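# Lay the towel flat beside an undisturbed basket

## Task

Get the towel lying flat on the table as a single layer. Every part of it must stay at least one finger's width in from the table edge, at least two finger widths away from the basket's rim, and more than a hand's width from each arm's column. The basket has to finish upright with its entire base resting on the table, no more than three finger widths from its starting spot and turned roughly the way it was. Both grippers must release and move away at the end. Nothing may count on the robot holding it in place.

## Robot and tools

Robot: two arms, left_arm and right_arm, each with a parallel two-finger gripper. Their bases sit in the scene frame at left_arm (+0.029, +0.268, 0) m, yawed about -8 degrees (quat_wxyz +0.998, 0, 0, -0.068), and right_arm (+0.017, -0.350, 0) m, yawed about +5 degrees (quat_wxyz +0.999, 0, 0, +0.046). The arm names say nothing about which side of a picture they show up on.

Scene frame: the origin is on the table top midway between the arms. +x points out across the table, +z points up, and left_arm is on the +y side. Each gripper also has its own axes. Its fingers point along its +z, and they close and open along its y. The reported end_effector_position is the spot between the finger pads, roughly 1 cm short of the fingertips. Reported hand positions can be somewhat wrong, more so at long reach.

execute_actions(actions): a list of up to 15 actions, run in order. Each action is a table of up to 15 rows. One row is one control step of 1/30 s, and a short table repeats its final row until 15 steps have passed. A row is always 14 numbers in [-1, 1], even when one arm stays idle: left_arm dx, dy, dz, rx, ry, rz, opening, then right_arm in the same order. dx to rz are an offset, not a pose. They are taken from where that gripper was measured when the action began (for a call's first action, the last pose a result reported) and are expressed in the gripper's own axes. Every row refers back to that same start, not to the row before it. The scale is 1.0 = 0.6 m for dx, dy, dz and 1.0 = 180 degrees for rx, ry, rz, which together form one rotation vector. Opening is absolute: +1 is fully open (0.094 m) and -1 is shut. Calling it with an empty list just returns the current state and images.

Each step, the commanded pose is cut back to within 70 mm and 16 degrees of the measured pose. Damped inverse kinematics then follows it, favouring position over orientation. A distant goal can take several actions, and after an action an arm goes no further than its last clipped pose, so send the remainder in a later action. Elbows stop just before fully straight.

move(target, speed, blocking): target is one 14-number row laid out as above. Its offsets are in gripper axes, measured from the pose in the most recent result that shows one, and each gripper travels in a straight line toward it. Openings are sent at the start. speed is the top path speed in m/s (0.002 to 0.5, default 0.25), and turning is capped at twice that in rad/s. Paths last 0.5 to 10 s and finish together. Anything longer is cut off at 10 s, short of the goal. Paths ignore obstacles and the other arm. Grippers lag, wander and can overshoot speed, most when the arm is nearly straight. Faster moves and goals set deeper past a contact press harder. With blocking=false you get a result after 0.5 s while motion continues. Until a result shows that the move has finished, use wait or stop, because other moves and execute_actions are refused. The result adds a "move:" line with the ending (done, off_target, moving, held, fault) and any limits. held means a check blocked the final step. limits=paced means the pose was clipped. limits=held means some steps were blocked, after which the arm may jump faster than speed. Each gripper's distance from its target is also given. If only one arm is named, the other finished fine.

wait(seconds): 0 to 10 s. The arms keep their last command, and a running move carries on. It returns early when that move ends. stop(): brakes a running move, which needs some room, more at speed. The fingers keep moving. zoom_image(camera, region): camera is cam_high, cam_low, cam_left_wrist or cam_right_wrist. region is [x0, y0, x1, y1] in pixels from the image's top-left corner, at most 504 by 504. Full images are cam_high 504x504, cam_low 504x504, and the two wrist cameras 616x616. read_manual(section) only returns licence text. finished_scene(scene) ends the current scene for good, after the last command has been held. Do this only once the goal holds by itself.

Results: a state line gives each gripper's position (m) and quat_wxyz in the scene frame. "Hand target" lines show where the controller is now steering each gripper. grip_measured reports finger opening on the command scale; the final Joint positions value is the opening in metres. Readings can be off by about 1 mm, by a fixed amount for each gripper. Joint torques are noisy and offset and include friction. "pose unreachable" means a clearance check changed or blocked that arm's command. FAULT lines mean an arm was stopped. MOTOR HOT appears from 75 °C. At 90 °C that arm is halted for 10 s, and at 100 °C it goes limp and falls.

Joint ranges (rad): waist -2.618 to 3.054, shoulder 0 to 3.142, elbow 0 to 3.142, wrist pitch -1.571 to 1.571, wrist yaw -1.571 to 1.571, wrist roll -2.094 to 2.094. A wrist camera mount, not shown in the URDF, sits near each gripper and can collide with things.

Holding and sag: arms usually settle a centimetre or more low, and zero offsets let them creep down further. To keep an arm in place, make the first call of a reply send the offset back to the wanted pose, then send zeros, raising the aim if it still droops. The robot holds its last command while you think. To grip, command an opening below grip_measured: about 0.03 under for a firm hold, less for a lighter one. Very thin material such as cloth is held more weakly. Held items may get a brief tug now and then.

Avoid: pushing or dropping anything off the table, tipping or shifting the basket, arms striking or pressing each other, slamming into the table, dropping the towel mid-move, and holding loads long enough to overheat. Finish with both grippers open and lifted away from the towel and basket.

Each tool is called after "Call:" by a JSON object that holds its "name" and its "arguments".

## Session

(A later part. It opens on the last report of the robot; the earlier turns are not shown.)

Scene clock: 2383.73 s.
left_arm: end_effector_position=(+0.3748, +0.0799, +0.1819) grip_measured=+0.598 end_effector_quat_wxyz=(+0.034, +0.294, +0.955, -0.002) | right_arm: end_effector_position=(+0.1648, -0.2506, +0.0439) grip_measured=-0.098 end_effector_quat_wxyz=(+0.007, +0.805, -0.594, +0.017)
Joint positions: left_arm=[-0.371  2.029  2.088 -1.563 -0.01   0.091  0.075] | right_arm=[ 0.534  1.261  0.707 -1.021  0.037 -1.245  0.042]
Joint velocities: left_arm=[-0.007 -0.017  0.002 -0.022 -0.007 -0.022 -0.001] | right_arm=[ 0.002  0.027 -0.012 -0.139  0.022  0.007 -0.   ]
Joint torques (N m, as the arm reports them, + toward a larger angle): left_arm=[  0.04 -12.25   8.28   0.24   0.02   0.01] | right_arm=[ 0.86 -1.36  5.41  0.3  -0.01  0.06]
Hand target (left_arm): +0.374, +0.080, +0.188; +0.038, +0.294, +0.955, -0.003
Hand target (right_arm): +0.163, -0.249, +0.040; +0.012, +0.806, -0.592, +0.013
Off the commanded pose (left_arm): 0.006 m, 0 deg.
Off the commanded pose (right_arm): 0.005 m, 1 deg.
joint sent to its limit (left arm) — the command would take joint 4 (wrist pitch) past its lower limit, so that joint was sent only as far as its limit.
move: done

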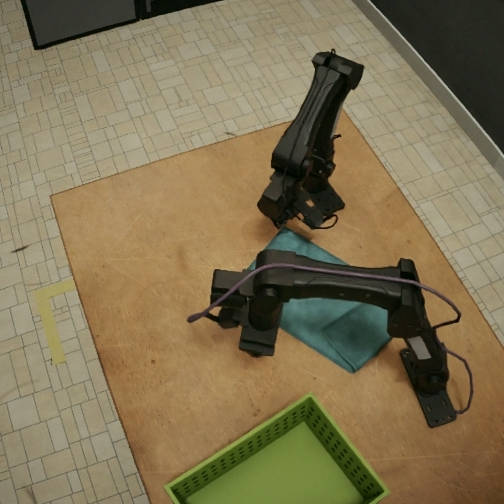

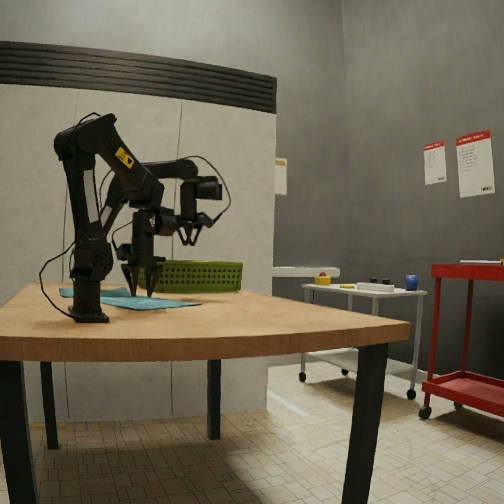

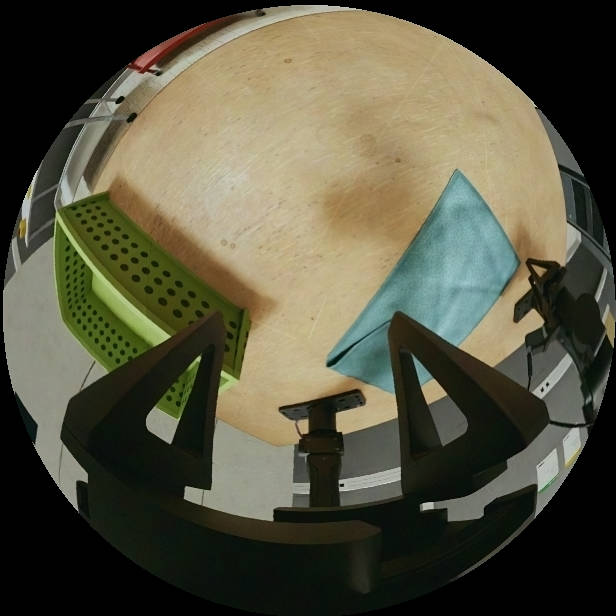

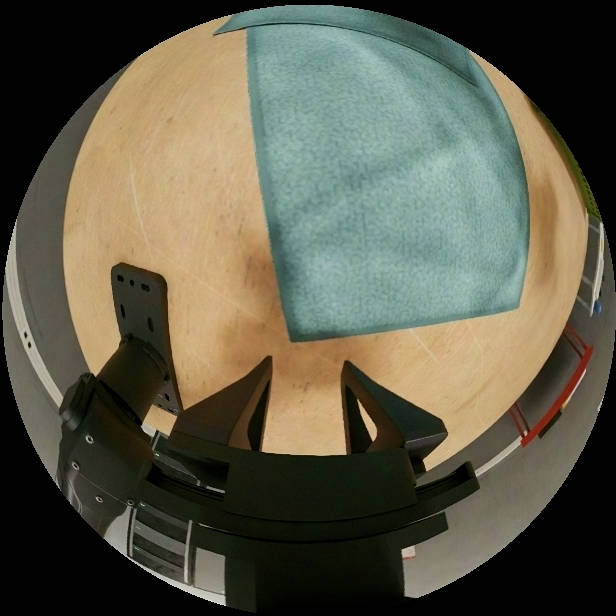

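Call:
{"name": "execute_actions", "arguments": {"actions": [[[0,0,-0.01,0,0,0,0.6, -0.005,0,0.045,0,0,0,-0.1]],[[0,0,0,0,0,0,0.6, 0,0,0.008,0,0,0,-0.1]]]}}

Scene clock: 2389.60 s.
left_arm: end_effector_position=(+0.3748, +0.0799, +0.1819) grip_measured=+0.598 end_effector_quat_wxyz=(+0.034, +0.294, +0.955, -0.002) | right_arm: end_effector_position=(+0.1663, -0.2495, +0.0193) grip_measured=-0.098 end_effector_quat_wxyz=(+0.001, +0.803, -0.595, +0.019)
Joint positions: left_arm=[-0.371  2.029  2.088 -1.563 -0.01   0.091  0.075] | right_arm=[ 0.534  1.297  0.627 -0.891  0.037 -1.241  0.042]
Joint velocities: left_arm=[ 0.007 -0.022 -0.007  0.051  0.022 -0.022  0.   ] | right_arm=[-0.002 -0.007  0.002 -0.022  0.022 -0.022  0.   ]
Joint torques (N m, as the arm reports them, + toward a larger angle): left_arm=[ -0.02 -11.83   6.79   0.38  -0.01   0.02] | right_arm=[-0.07 -1.86  4.52  0.23  0.02 -0.02]
Hand target (left_arm): +0.375, +0.080, +0.182; +0.034, +0.294, +0.955, -0.002
Hand target (right_arm): +0.163, -0.252, +0.015; +0.008, +0.803, -0.595, +0.017
Off the commanded pose (left_arm): 0.000 m, 0 deg.
Off the commanded pose (right_arm): 0.006 m, 1 deg.

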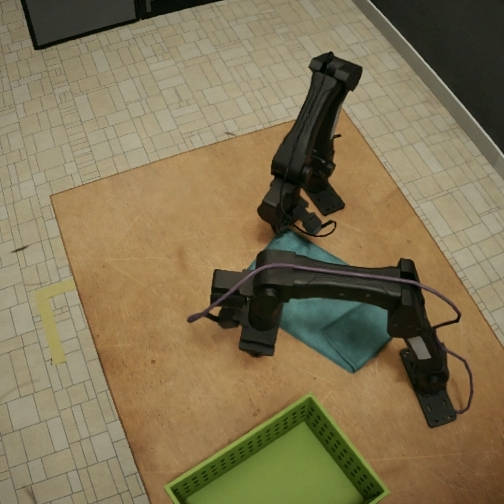

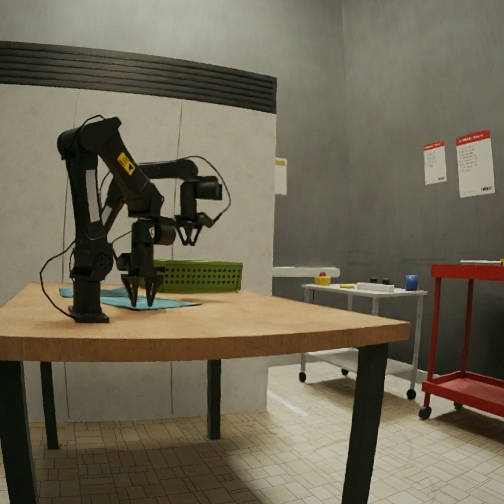

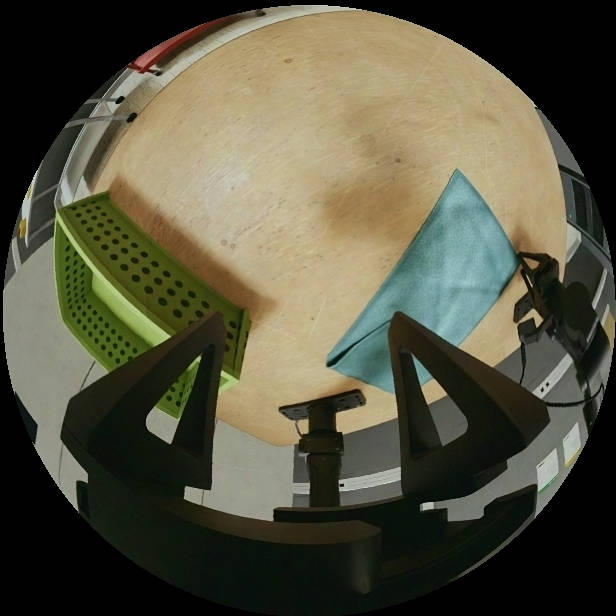

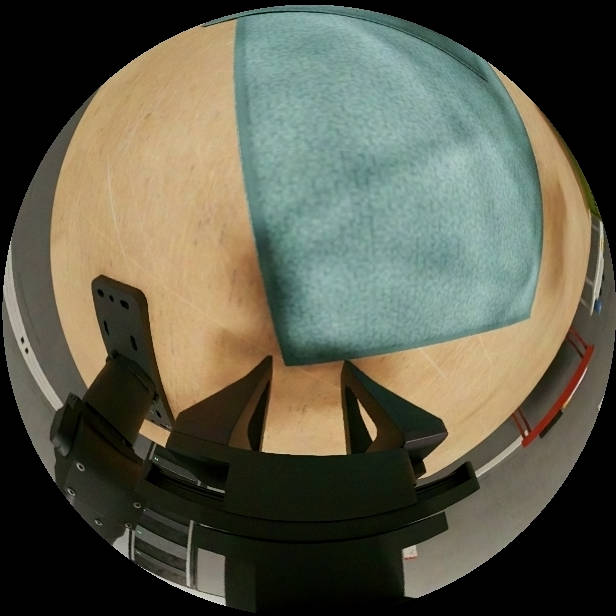

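Call:
{"name": "execute_actions", "arguments": {"actions": [[[0,0,-0.01,0,0,0,0.6, -0.005,0,-0.02,0,0,0,-0.1]],[[0,0,0,0,0,0,0.6, -0.035,0,-0.005,0,0,0,-0.1]],[[0,0,0,0,0,0,0.6, 0,0,0.025,0,0,0,-0.1]],[[0,0,0,0,0,0,0.6, 0,0,0.008,0,0,0,-0.1]]]}}

Scene clock: 2394.17 s.
left_arm: end_effector_position=(+0.3748, +0.0799, +0.1819) grip_measured=+0.598 end_effector_quat_wxyz=(+0.034, +0.294, +0.955, -0.002) | right_arm: end_effector_position=(+0.1493, -0.2409, +0.0122) grip_measured=-0.098 end_effector_quat_wxyz=(+0.019, +0.802, -0.597, +0.016)
Joint positions: left_arm=[-0.371  2.029  2.088 -1.563 -0.01   0.091  0.075] | right_arm=[ 0.635  1.319  0.611 -0.893  0.039 -1.135  0.042]
Joint velocities: left_arm=[-0.012  0.007 -0.007  0.007  0.007  0.007 -0.   ] | right_arm=[-0.027 -0.012 -0.017 -0.051 -0.007 -0.051  0.   ]
Joint torques (N m, as the arm reports them, + toward a larger angle): left_arm=[ -0.02 -11.78   6.8    0.37   0.02   0.05] | right_arm=[-0.07 -1.88  4.36  0.36  0.03 -0.02]
Hand target (left_arm): +0.375, +0.080, +0.182; +0.034, +0.294, +0.955, -0.002
Hand target (right_arm): +0.149, -0.241, +0.008; +0.019, +0.802, -0.597, +0.016
Off the commanded pose (left_arm): 0.000 m, 0 deg.
Off the commanded pose (right_arm): 0.005 m, 0 deg.

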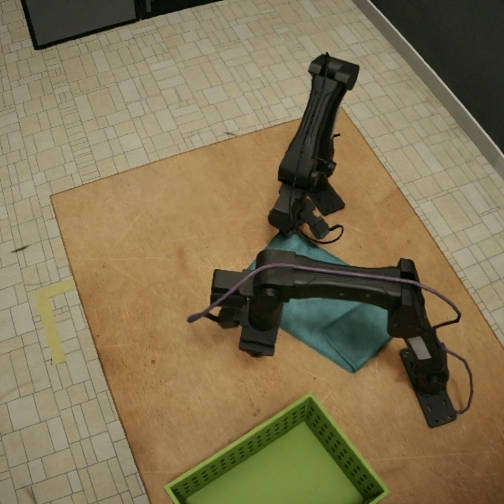

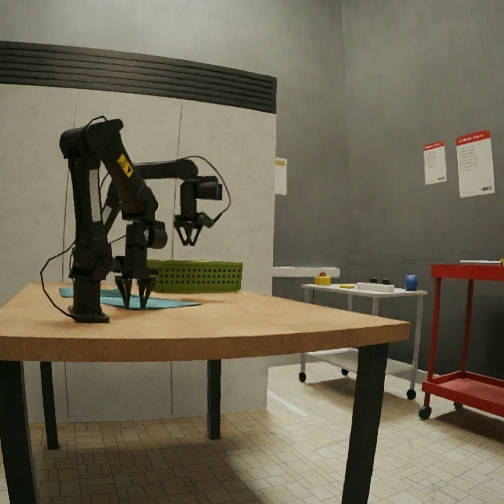

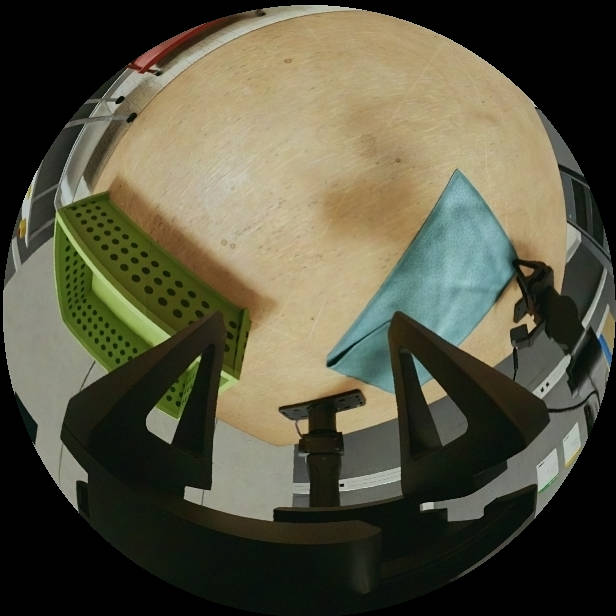

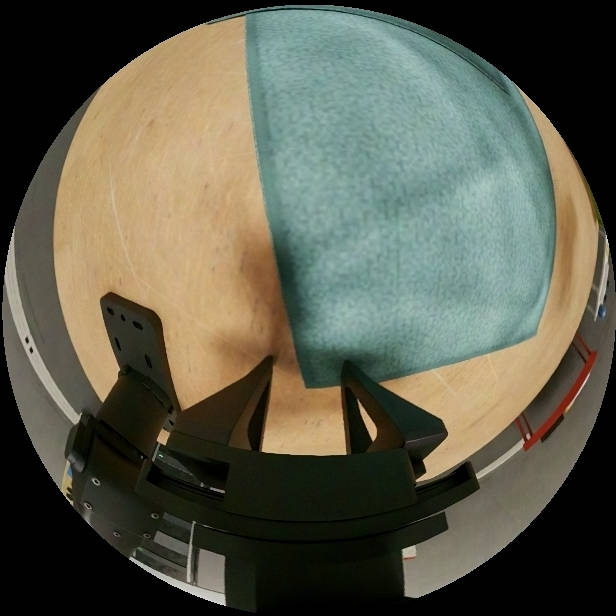

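Call:
{"name": "execute_actions", "arguments": {"actions": [[[0,0,0,0,0,0,0.6, 0,0,-0.006,0,0,0,-0.3],[0,0,0,0,0,0,0.6, 0,0,-0.006,0,0,0,-0.4],[0,0,0,0,0,0,0.6, 0,0,-0.006,0,0,0,-0.5],[0,0,0,0,0,0,0.6, 0,0,-0.006,0,0,0,-0.6],[0,0,0,0,0,0,0.6, 0,0,-0.006,0,0,0,-0.7],[0,0,0,0,0,0,0.6, 0,0,-0.006,0,0,0,-0.8]],[[0,0,0,0,0,0,0.6, 0,0,0,0,0,0,-0.9],[0,0,0,0,0,0,0.6, 0,0,0,0,0,0,-0.95],[0,0,0,0,0,0,0.6, 0,0,0,0,0,0,-1]]]}}

Scene clock: 2400.17 s.
left_arm: end_effector_position=(+0.3748, +0.0799, +0.1819) grip_measured=+0.598 end_effector_quat_wxyz=(+0.034, +0.294, +0.955, -0.002) | right_arm: end_effector_position=(+0.1514, -0.2400, +0.0126) grip_measured=-0.994 end_effector_quat_wxyz=(+0.015, +0.802, -0.597, +0.019)
Joint positions: left_arm=[-0.371  2.029  2.088 -1.563 -0.01   0.091  0.075] | right_arm=[ 0.635  1.319  0.613 -0.887  0.043 -1.135  0.   ]
Joint velocities: left_arm=[-0.002 -0.002 -0.002  0.007  0.007  0.037  0.   ] | right_arm=[-0.007 -0.002  0.007  0.066 -0.007  0.007 -0.   ]
Joint torques (N m, as the arm reports them, + toward a larger angle): left_arm=[  0.07 -11.81   6.73   0.41   0.     0.01] | right_arm=[ 0.   -2.61  5.67  0.17  0.03 -0.01]
Hand target (left_arm): +0.375, +0.080, +0.182; +0.034, +0.294, +0.955, -0.002
Hand target (right_arm): +0.151, -0.240, +0.013; +0.016, +0.802, -0.597, +0.019
Off the commanded pose (left_arm): 0.000 m, 0 deg.
Off the commanded pose (right_arm): 0.000 m, 0 deg.

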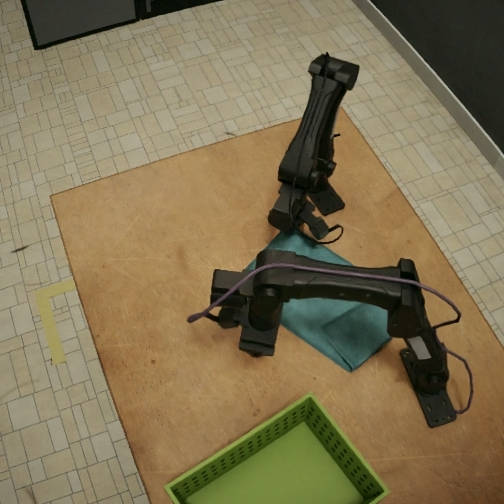

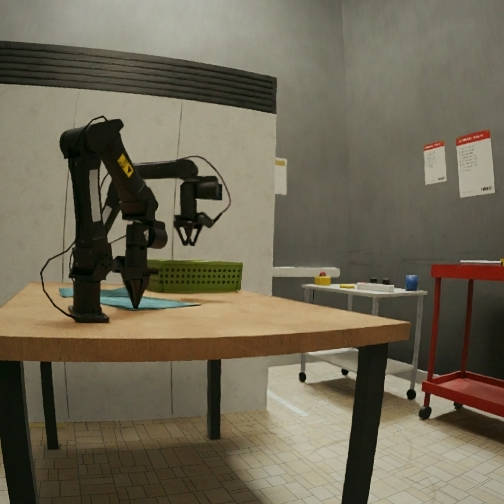

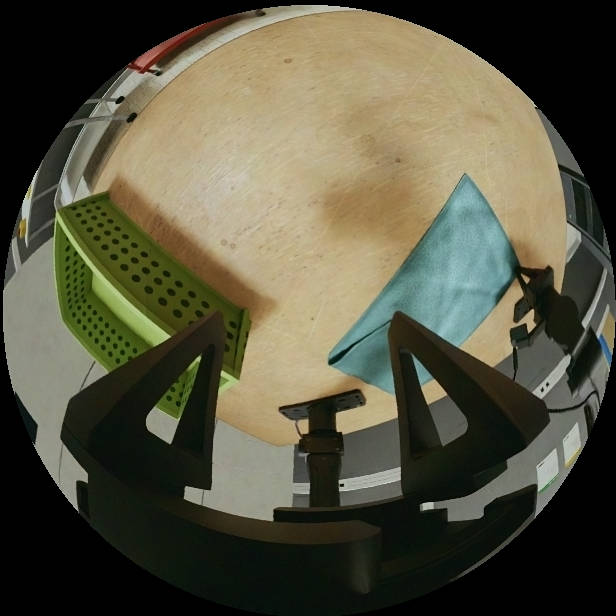

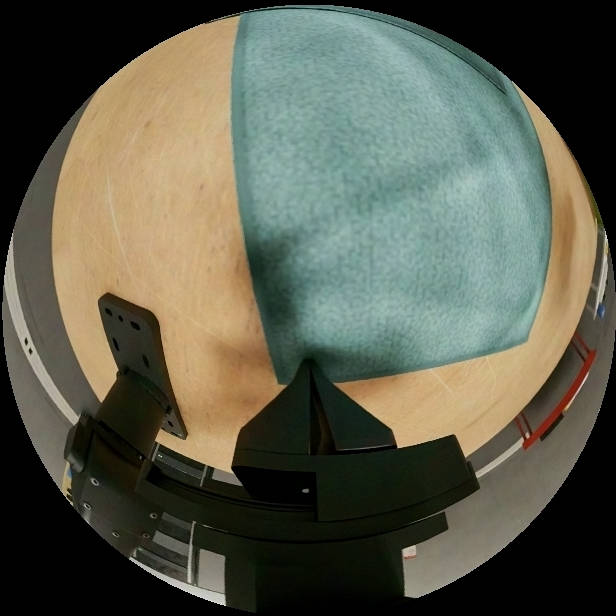

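Call:
{"name": "execute_actions", "arguments": {"actions": [[[0,0,0,0,0,0,0.6, 0,0,-0.03,0,0,0,-1],[0,0,0,0,0,0,0.6, 0,0,-0.03,0,0,0,-1],[0,0,0,0,0,0,0.6, 0,0,-0.03,0,0,0,-1],[0,0,0,0,0,0,0.6, 0,0,-0.03,0,0,0,-1],[0,0,0,0,0,0,0.6, 0,0,-0.03,0,0,0,-1],[0,0,0,0,0,0,0.6, 0,0,-0.03,0,0,0,-0.1]],[[0,0,0,0,0,0,0.6, 0,0.022,0,0,0,0,-0.1]],[[0,0,0,0,0,0,0.6, 0,0,0.03,0,0,0,-0.1]]]}}

Scene clock: 2406.77 s.
left_arm: end_effector_position=(+0.3748, +0.0799, +0.1819) grip_measured=+0.598 end_effector_quat_wxyz=(+0.034, +0.294, +0.955, -0.002) | right_arm: end_effector_position=(+0.1367, -0.2493, +0.0120) grip_measured=-0.103 end_effector_quat_wxyz=(+0.038, +0.800, -0.598, +0.016)
Joint positions: left_arm=[-0.371  2.029  2.088 -1.563 -0.01   0.091  0.075] | right_arm=[ 0.656  1.296  0.591 -0.935  0.046 -1.109  0.042]
Joint velocities: left_arm=[-0.012  0.002 -0.027  0.051  0.022  0.037 -0.   ] | right_arm=[-0.002 -0.007 -0.012  0.051 -0.037  0.022  0.001]
Joint torques (N m, as the arm reports them, + toward a larger angle): left_arm=[  0.07 -11.98   6.8    0.36  -0.02   0.04] | right_arm=[-0.31 -0.32  2.37  0.57  0.03 -0.05]
Hand target (left_arm): +0.375, +0.080, +0.182; +0.034, +0.294, +0.955, -0.002
Hand target (right_arm): +0.134, -0.252, +0.000; +0.044, +0.800, -0.598, +0.014
Off the commanded pose (left_arm): 0.000 m, 0 deg.
Off the commanded pose (right_arm): 0.014 m, 1 deg.

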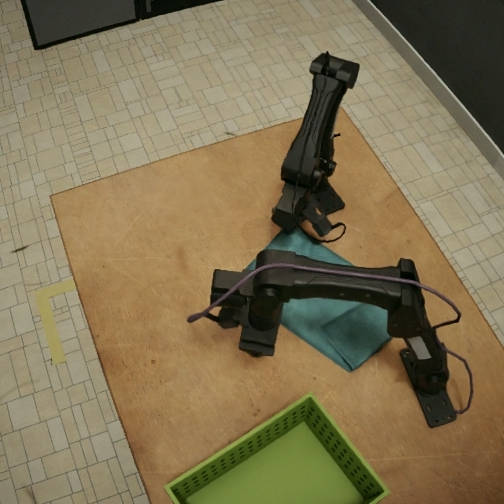

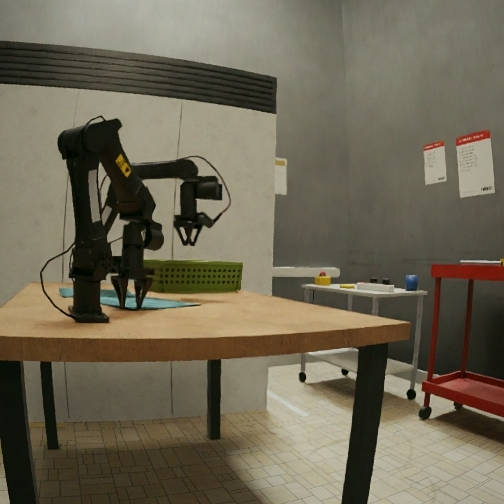

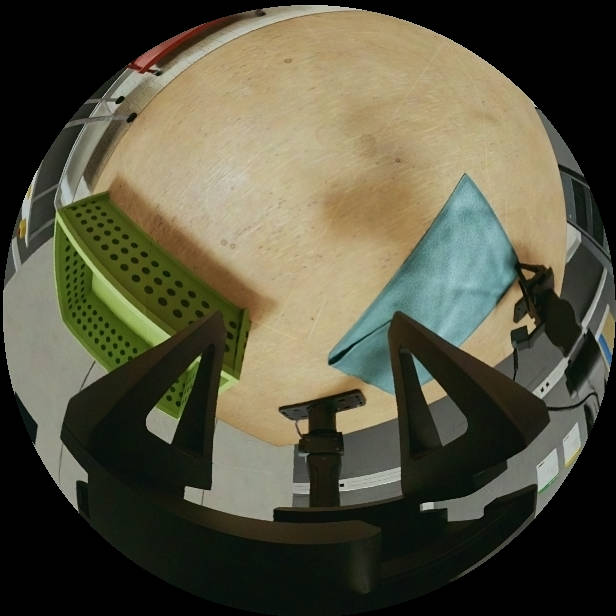

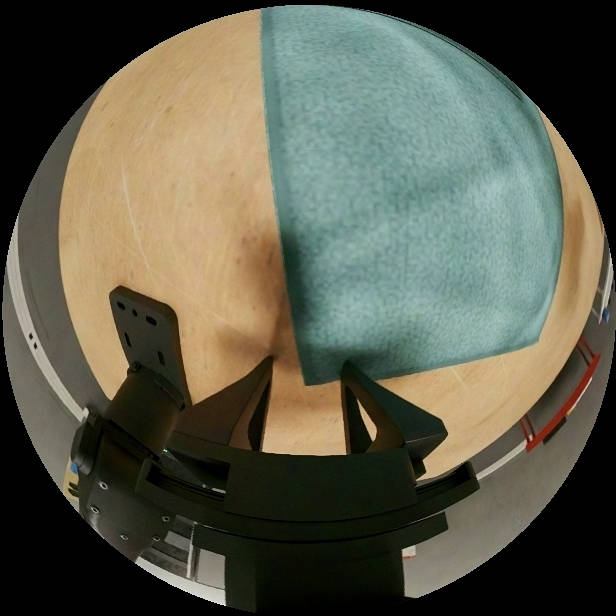

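Call:
{"name": "execute_actions", "arguments": {"actions": [[[0,0,0,0,0,0,0.6, 0,0,0.01,0.03,0,0,-0.1]],[[0,0,0,0,0,0,0.6, 0,0,0.008,0,0,0,-0.3],[0,0,0,0,0,0,0.6, 0,0,0.008,0,0,0,-0.4],[0,0,0,0,0,0,0.6, 0,0,0.008,0,0,0,-0.5],[0,0,0,0,0,0,0.6, 0,0,0.008,0,0,0,-0.6],[0,0,0,0,0,0,0.6, 0,0,0.008,0,0,0,-0.7],[0,0,0,0,0,0,0.6, 0,0,0.008,0,0,0,-0.8]],[[0,0,0,0,0,0,0.6, 0,0,0.006,0,0,0,-0.9],[0,0,0,0,0,0,0.6, 0,0,0.006,0,0,0,-0.95],[0,0,0,0,0,0,0.6, 0,0,0.006,0,0,0,-1]]]}}

Scene clock: 2413.70 s.
left_arm: end_effector_position=(+0.3748, +0.0799, +0.1819) grip_measured=+0.598 end_effector_quat_wxyz=(+0.034, +0.294, +0.955, -0.002) | right_arm: end_effector_position=(+0.1472, -0.2442, +0.0117) grip_measured=-0.979 end_effector_quat_wxyz=(-0.011, +0.800, -0.598, +0.052)
Joint positions: left_arm=[-0.371  2.029  2.088 -1.563 -0.01   0.091  0.075] | right_arm=[ 0.693  1.222  0.541 -0.852  0.1   -1.076  0.001]
Joint velocities: left_arm=[ 0.012 -0.012 -0.022 -0.037  0.007  0.022  0.   ] | right_arm=[-0.007 -0.007  0.002  0.007 -0.022  0.007 -0.001]
Joint torques (N m, as the arm reports them, + toward a larger angle): left_arm=[ -0.1  -11.83   6.73   0.4    0.    -0.01] | right_arm=[-0.16 -1.37  4.9   0.37  0.02 -0.02]
Hand target (left_arm): +0.375, +0.080, +0.182; +0.034, +0.294, +0.955, -0.002
Hand target (right_arm): +0.146, -0.245, +0.008; -0.008, +0.800, -0.597, +0.049
Off the commanded pose (left_arm): 0.000 m, 0 deg.
Off the commanded pose (right_arm): 0.004 m, 0 deg.

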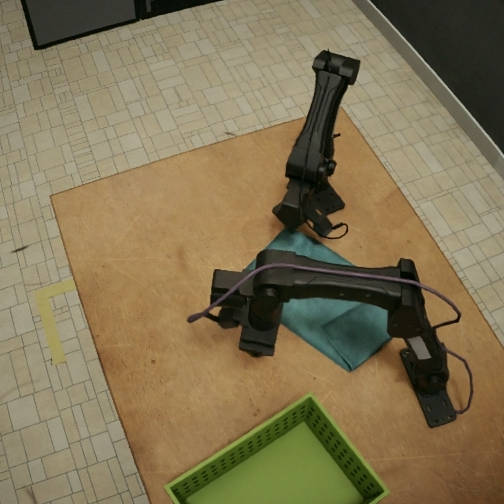

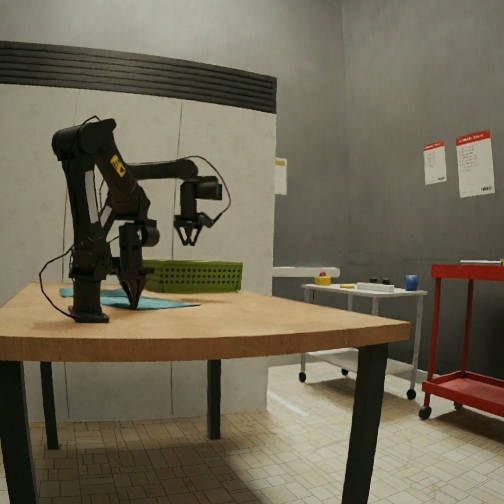

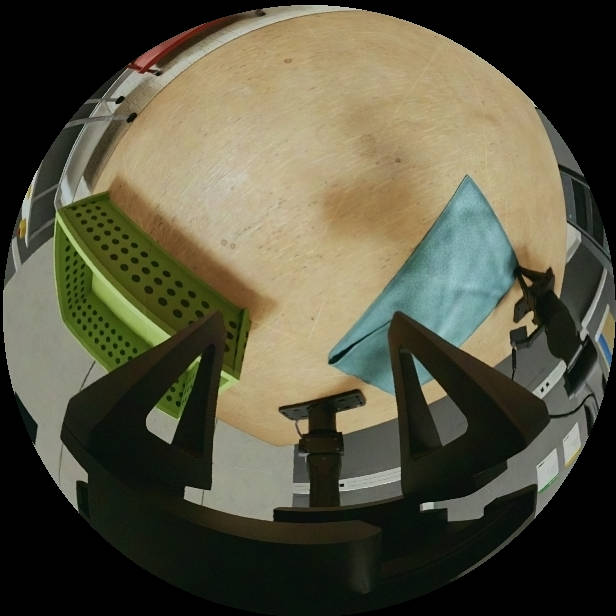

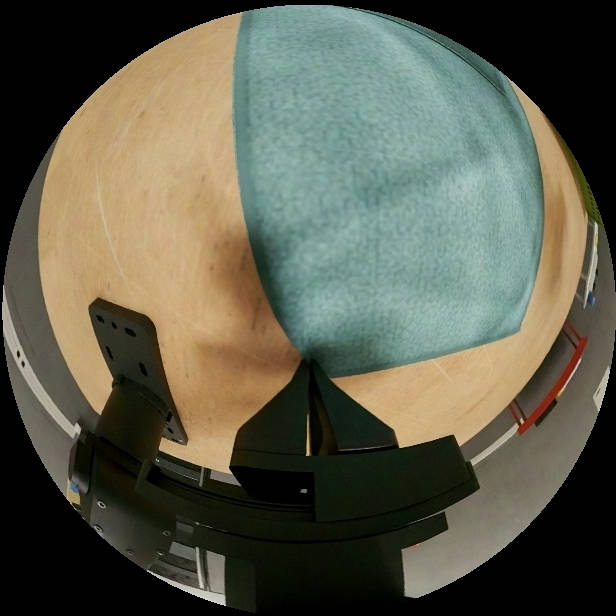

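Call:
{"name": "move", "arguments": {"target": [0,0,-0.01,0,0,0,0.6, 0,0,-0.09,0,0,0,-1], "speed": 0.05}}

Scene clock: 2416.77 s.
left_arm: end_effector_position=(+0.3748, +0.0799, +0.1819) grip_measured=+0.598 end_effector_quat_wxyz=(+0.034, +0.294, +0.955, -0.002) | right_arm: end_effector_position=(+0.1396, -0.2472, +0.0539) grip_measured=-0.979 end_effector_quat_wxyz=(+0.009, +0.800, -0.599, +0.049)
Joint positions: left_arm=[-0.371  2.029  2.088 -1.563 -0.01   0.091  0.075] | right_arm=[ 0.713  1.165  0.686 -1.097  0.1   -1.051  0.001]
Joint velocities: left_arm=[ 0.007 -0.007 -0.007  0.051 -0.022 -0.022 -0.001] | right_arm=[-0.012  0.012  0.046 -0.007 -0.051  0.007 -0.001]
Joint torques (N m, as the arm reports them, + toward a larger angle): left_arm=[  0.18 -12.2    8.19   0.24   0.04   0.  ] | right_arm=[ 0.86 -3.95  8.8   0.12  0.05  0.07]
Hand target (left_arm): +0.374, +0.080, +0.188; +0.038, +0.294, +0.955, -0.003
Hand target (right_arm): +0.143, -0.241, +0.065; -0.011, +0.800, -0.597, +0.051
Off the commanded pose (left_arm): 0.006 m, 0 deg.
Off the commanded pose (right_arm): 0.013 m, 2 deg.
joint sent to its limit (left arm) — the command would take joint 4 (wrist pitch) past its lower limit, so that joint was sent only as far as its limit.
move: off_target (right_arm)

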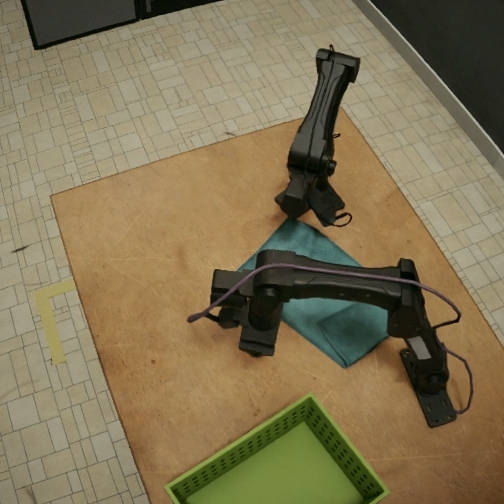

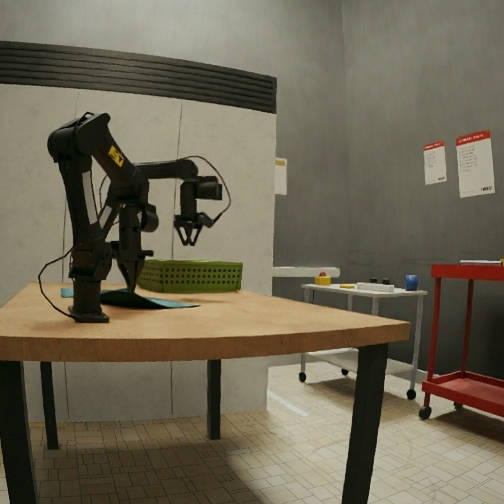

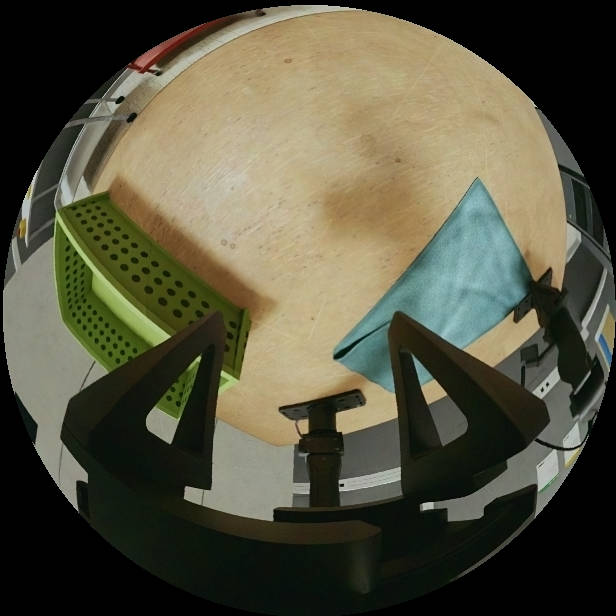

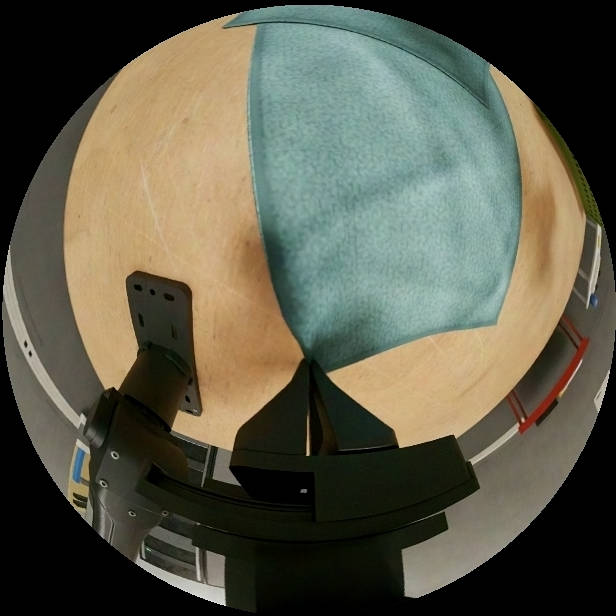

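Call:
{"name": "move", "arguments": {"target": [0.407,-0.375,0.07,0,0,0.217,-0.1, 0,0,-0.015,0,0,0,-1], "speed": 0.2}}

Scene clock: 2425.93 s.
left_arm: end_effector_position=(+0.0507, +0.0217, +0.1262) grip_measured=-0.098 end_effector_quat_wxyz=(+0.035, +0.599, +0.800, +0.002) | right_arm: end_effector_position=(+0.1355, -0.2515, +0.0540) grip_measured=-0.979 end_effector_quat_wxyz=(+0.021, +0.800, -0.598, +0.048)
Joint positions: left_arm=[-1.391  1.438  1.174 -1.264 -0.056 -0.239  0.042] | right_arm=[ 0.713  1.165  0.686 -1.121  0.1   -1.051  0.001]
Joint velocities: left_arm=[-0.022  0.007  0.002 -0.066  0.037  0.007 -0.   ] | right_arm=[-0.027 -0.007 -0.002 -0.066 -0.007 -0.007 -0.   ]
Joint torques (N m, as the arm reports them, + toward a larger angle): left_arm=[-0.43 -6.55  5.06  0.44 -0.16 -0.1 ] | right_arm=[ 0.38 -2.38  8.99  0.04  0.05  0.04]
Hand target (left_arm): +0.052, +0.026, +0.122; +0.038, +0.596, +0.802, +0.008
Hand target (right_arm): +0.139, -0.247, +0.063; +0.009, +0.800, -0.599, +0.049
Off the commanded pose (left_arm): 0.010 m, 1 deg.
Off the commanded pose (right_arm): 0.011 m, 1 deg.
move: off_target (right_arm)

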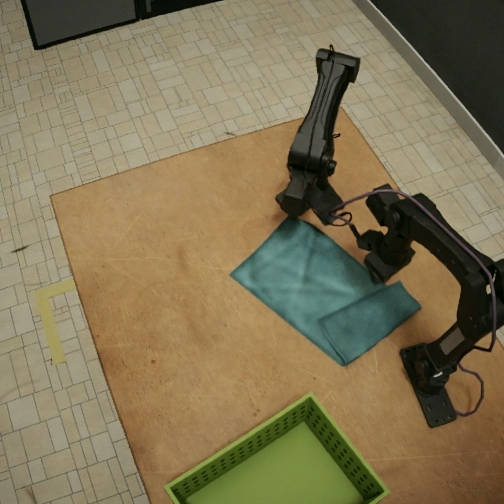

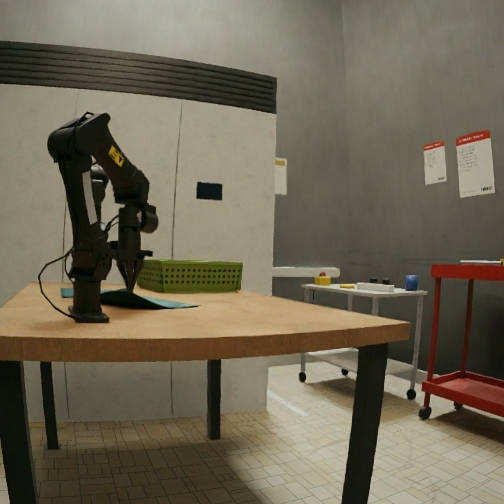

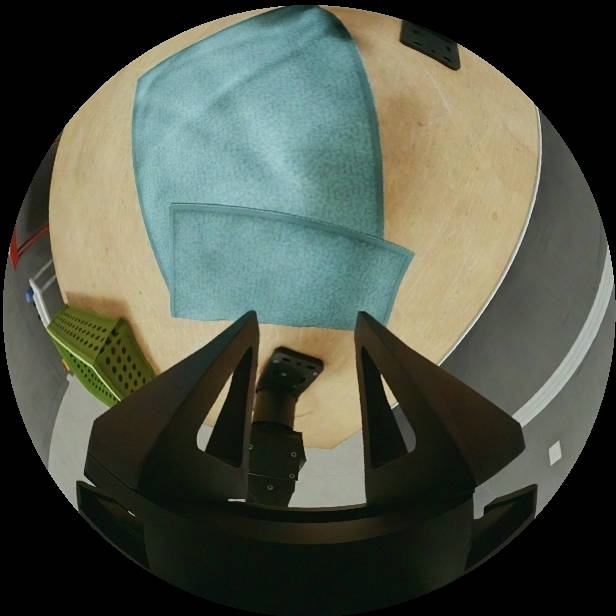

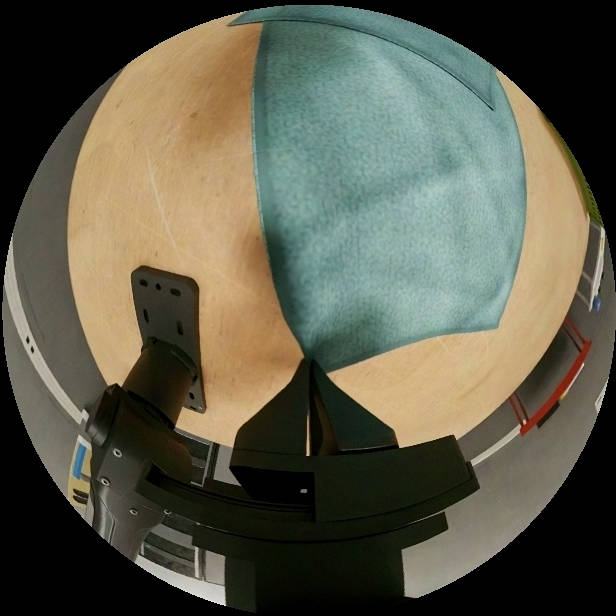

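Call:
{"name": "move", "arguments": {"target": [0.008,-0.157,0.10,0,0,0.11,-0.3, 0,0,-0.018,0,0,0,-1], "speed": 0.1}}

Scene clock: 2444.17 s.
left_arm: end_effector_position=(-0.0395, -0.0094, +0.0716) grip_measured=-0.298 end_effector_quat_wxyz=(+0.037, +0.722, +0.691, -0.007) | right_arm: end_effector_position=(+0.1303, -0.2569, +0.0543) grip_measured=-0.979 end_effector_quat_wxyz=(+0.036, +0.800, -0.597, +0.046)
Joint positions: left_arm=[-1.715  1.608  1.115 -1.029 -0.057 -0.234  0.033] | right_arm=[ 0.713  1.165  0.686 -1.151  0.1   -1.051  0.001]
Joint velocities: left_arm=[-0.002 -0.002 -0.012 -0.022 -0.051  0.022  0.001] | right_arm=[-0.002 -0.017  0.002 -0.066 -0.066  0.051 -0.001]
Joint torques (N m, as the arm reports them, + toward a larger angle): left_arm=[-0.39 -6.67  4.67  0.43 -0.18  0.15] | right_arm=[ 0.45 -2.38  9.55 -0.04  0.05  0.06]
Hand target (left_arm): -0.038, -0.004, +0.063; +0.036, +0.728, +0.685, +0.006
Hand target (right_arm): +0.135, -0.251, +0.064; +0.021, +0.800, -0.598, +0.047
Off the commanded pose (left_arm): 0.012 m, 2 deg.
Off the commanded pose (right_arm): 0.013 m, 2 deg.
move: off_target (left_arm, right_arm)

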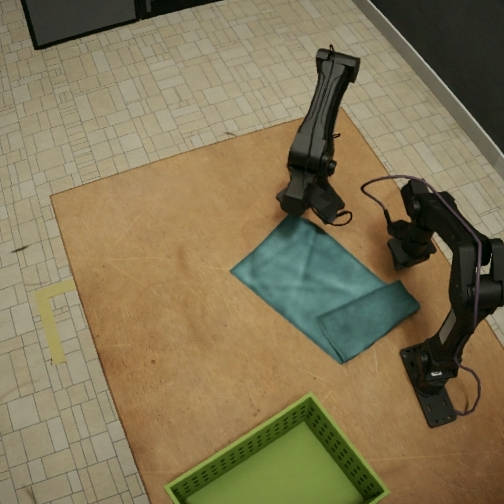

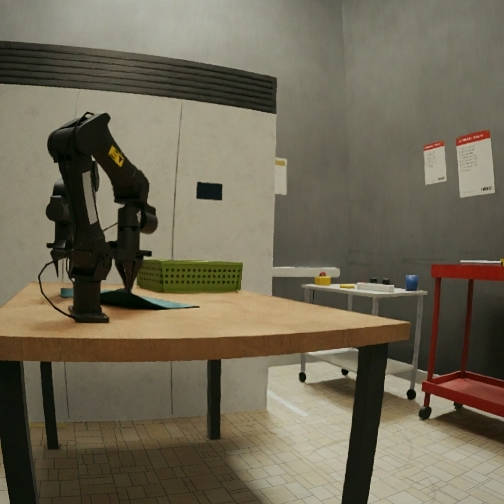

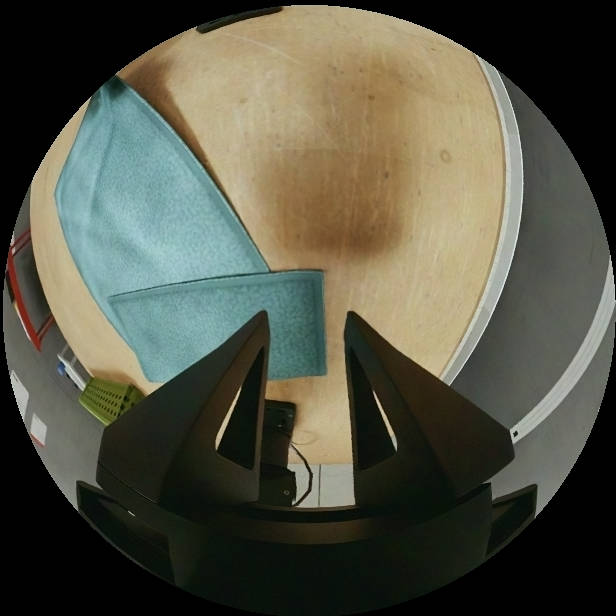

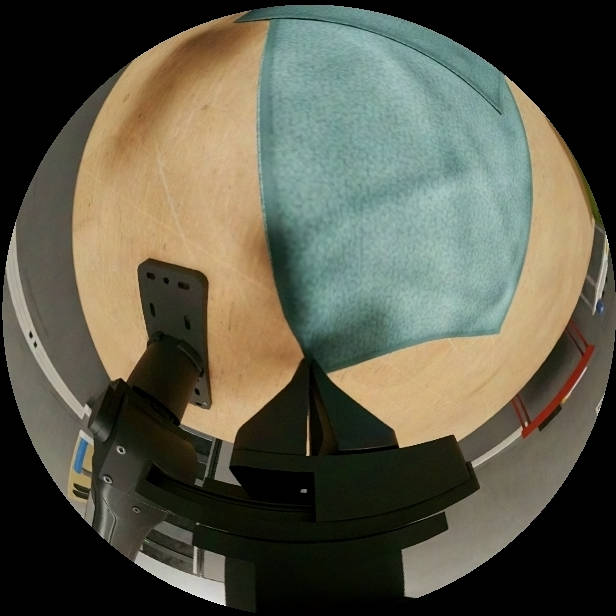

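Call:
{"name": "execute_actions", "arguments": {"actions": [[[0.003,-0.007,0.07,0,0,0,-0.3, -0.007,-0.019,-0.03,0,0,0,-1]],[[0,0,0.02,0,0,0,-0.3, 0,0,-0.01,0,0,0,-1]]]}}

Scene clock: 2456.93 s.
left_arm: end_effector_position=(-0.0426, -0.0204, +0.0305) grip_measured=-0.298 end_effector_quat_wxyz=(+0.044, +0.722, +0.691, -0.018) | right_arm: end_effector_position=(+0.1359, -0.2510, +0.0679) grip_measured=-0.979 end_effector_quat_wxyz=(+0.037, +0.800, -0.597, +0.046)
Joint positions: left_arm=[-1.715  1.679  1.017 -0.833 -0.057 -0.234  0.033] | right_arm=[ 0.713  1.191  0.756 -1.198  0.1   -1.051  0.001]
Joint velocities: left_arm=[-0.007  0.002 -0.017  0.037 -0.081 -0.081  0.001] | right_arm=[-0.007 -0.012  0.017  0.051 -0.037 -0.007 -0.001]
Joint torques (N m, as the arm reports them, + toward a larger angle): left_arm=[ 0.32 -7.02  4.12  0.47 -0.05  0.02] | right_arm=[ 0.25 -2.18  8.16 -0.01  0.05  0.03]
Hand target (left_arm): -0.040, -0.012, +0.021; +0.036, +0.722, +0.691, -0.006
Hand target (right_arm): +0.137, -0.249, +0.074; +0.032, +0.800, -0.598, +0.046
Off the commanded pose (left_arm): 0.013 m, 2 deg.
Off the commanded pose (right_arm): 0.006 m, 1 deg.

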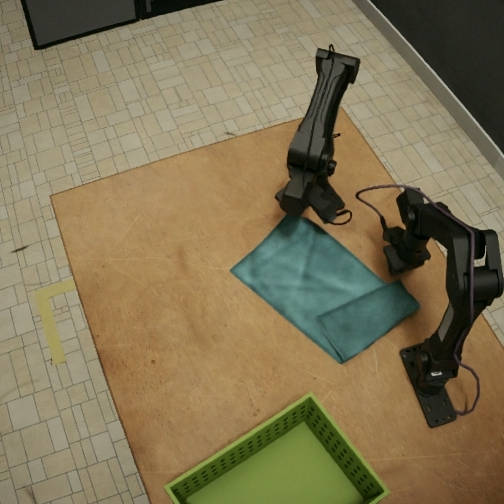

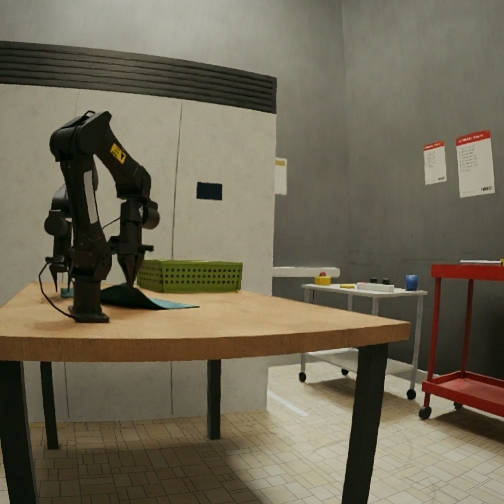

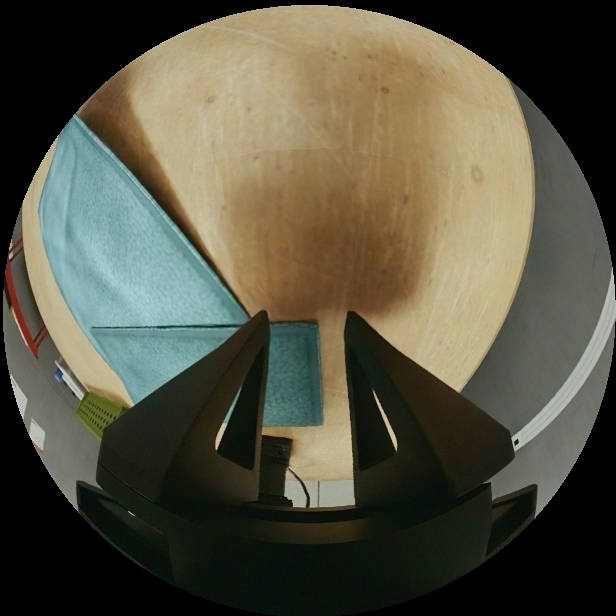

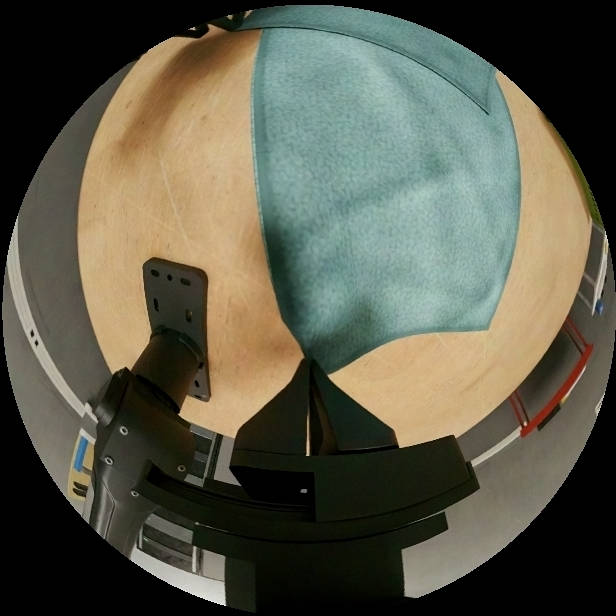

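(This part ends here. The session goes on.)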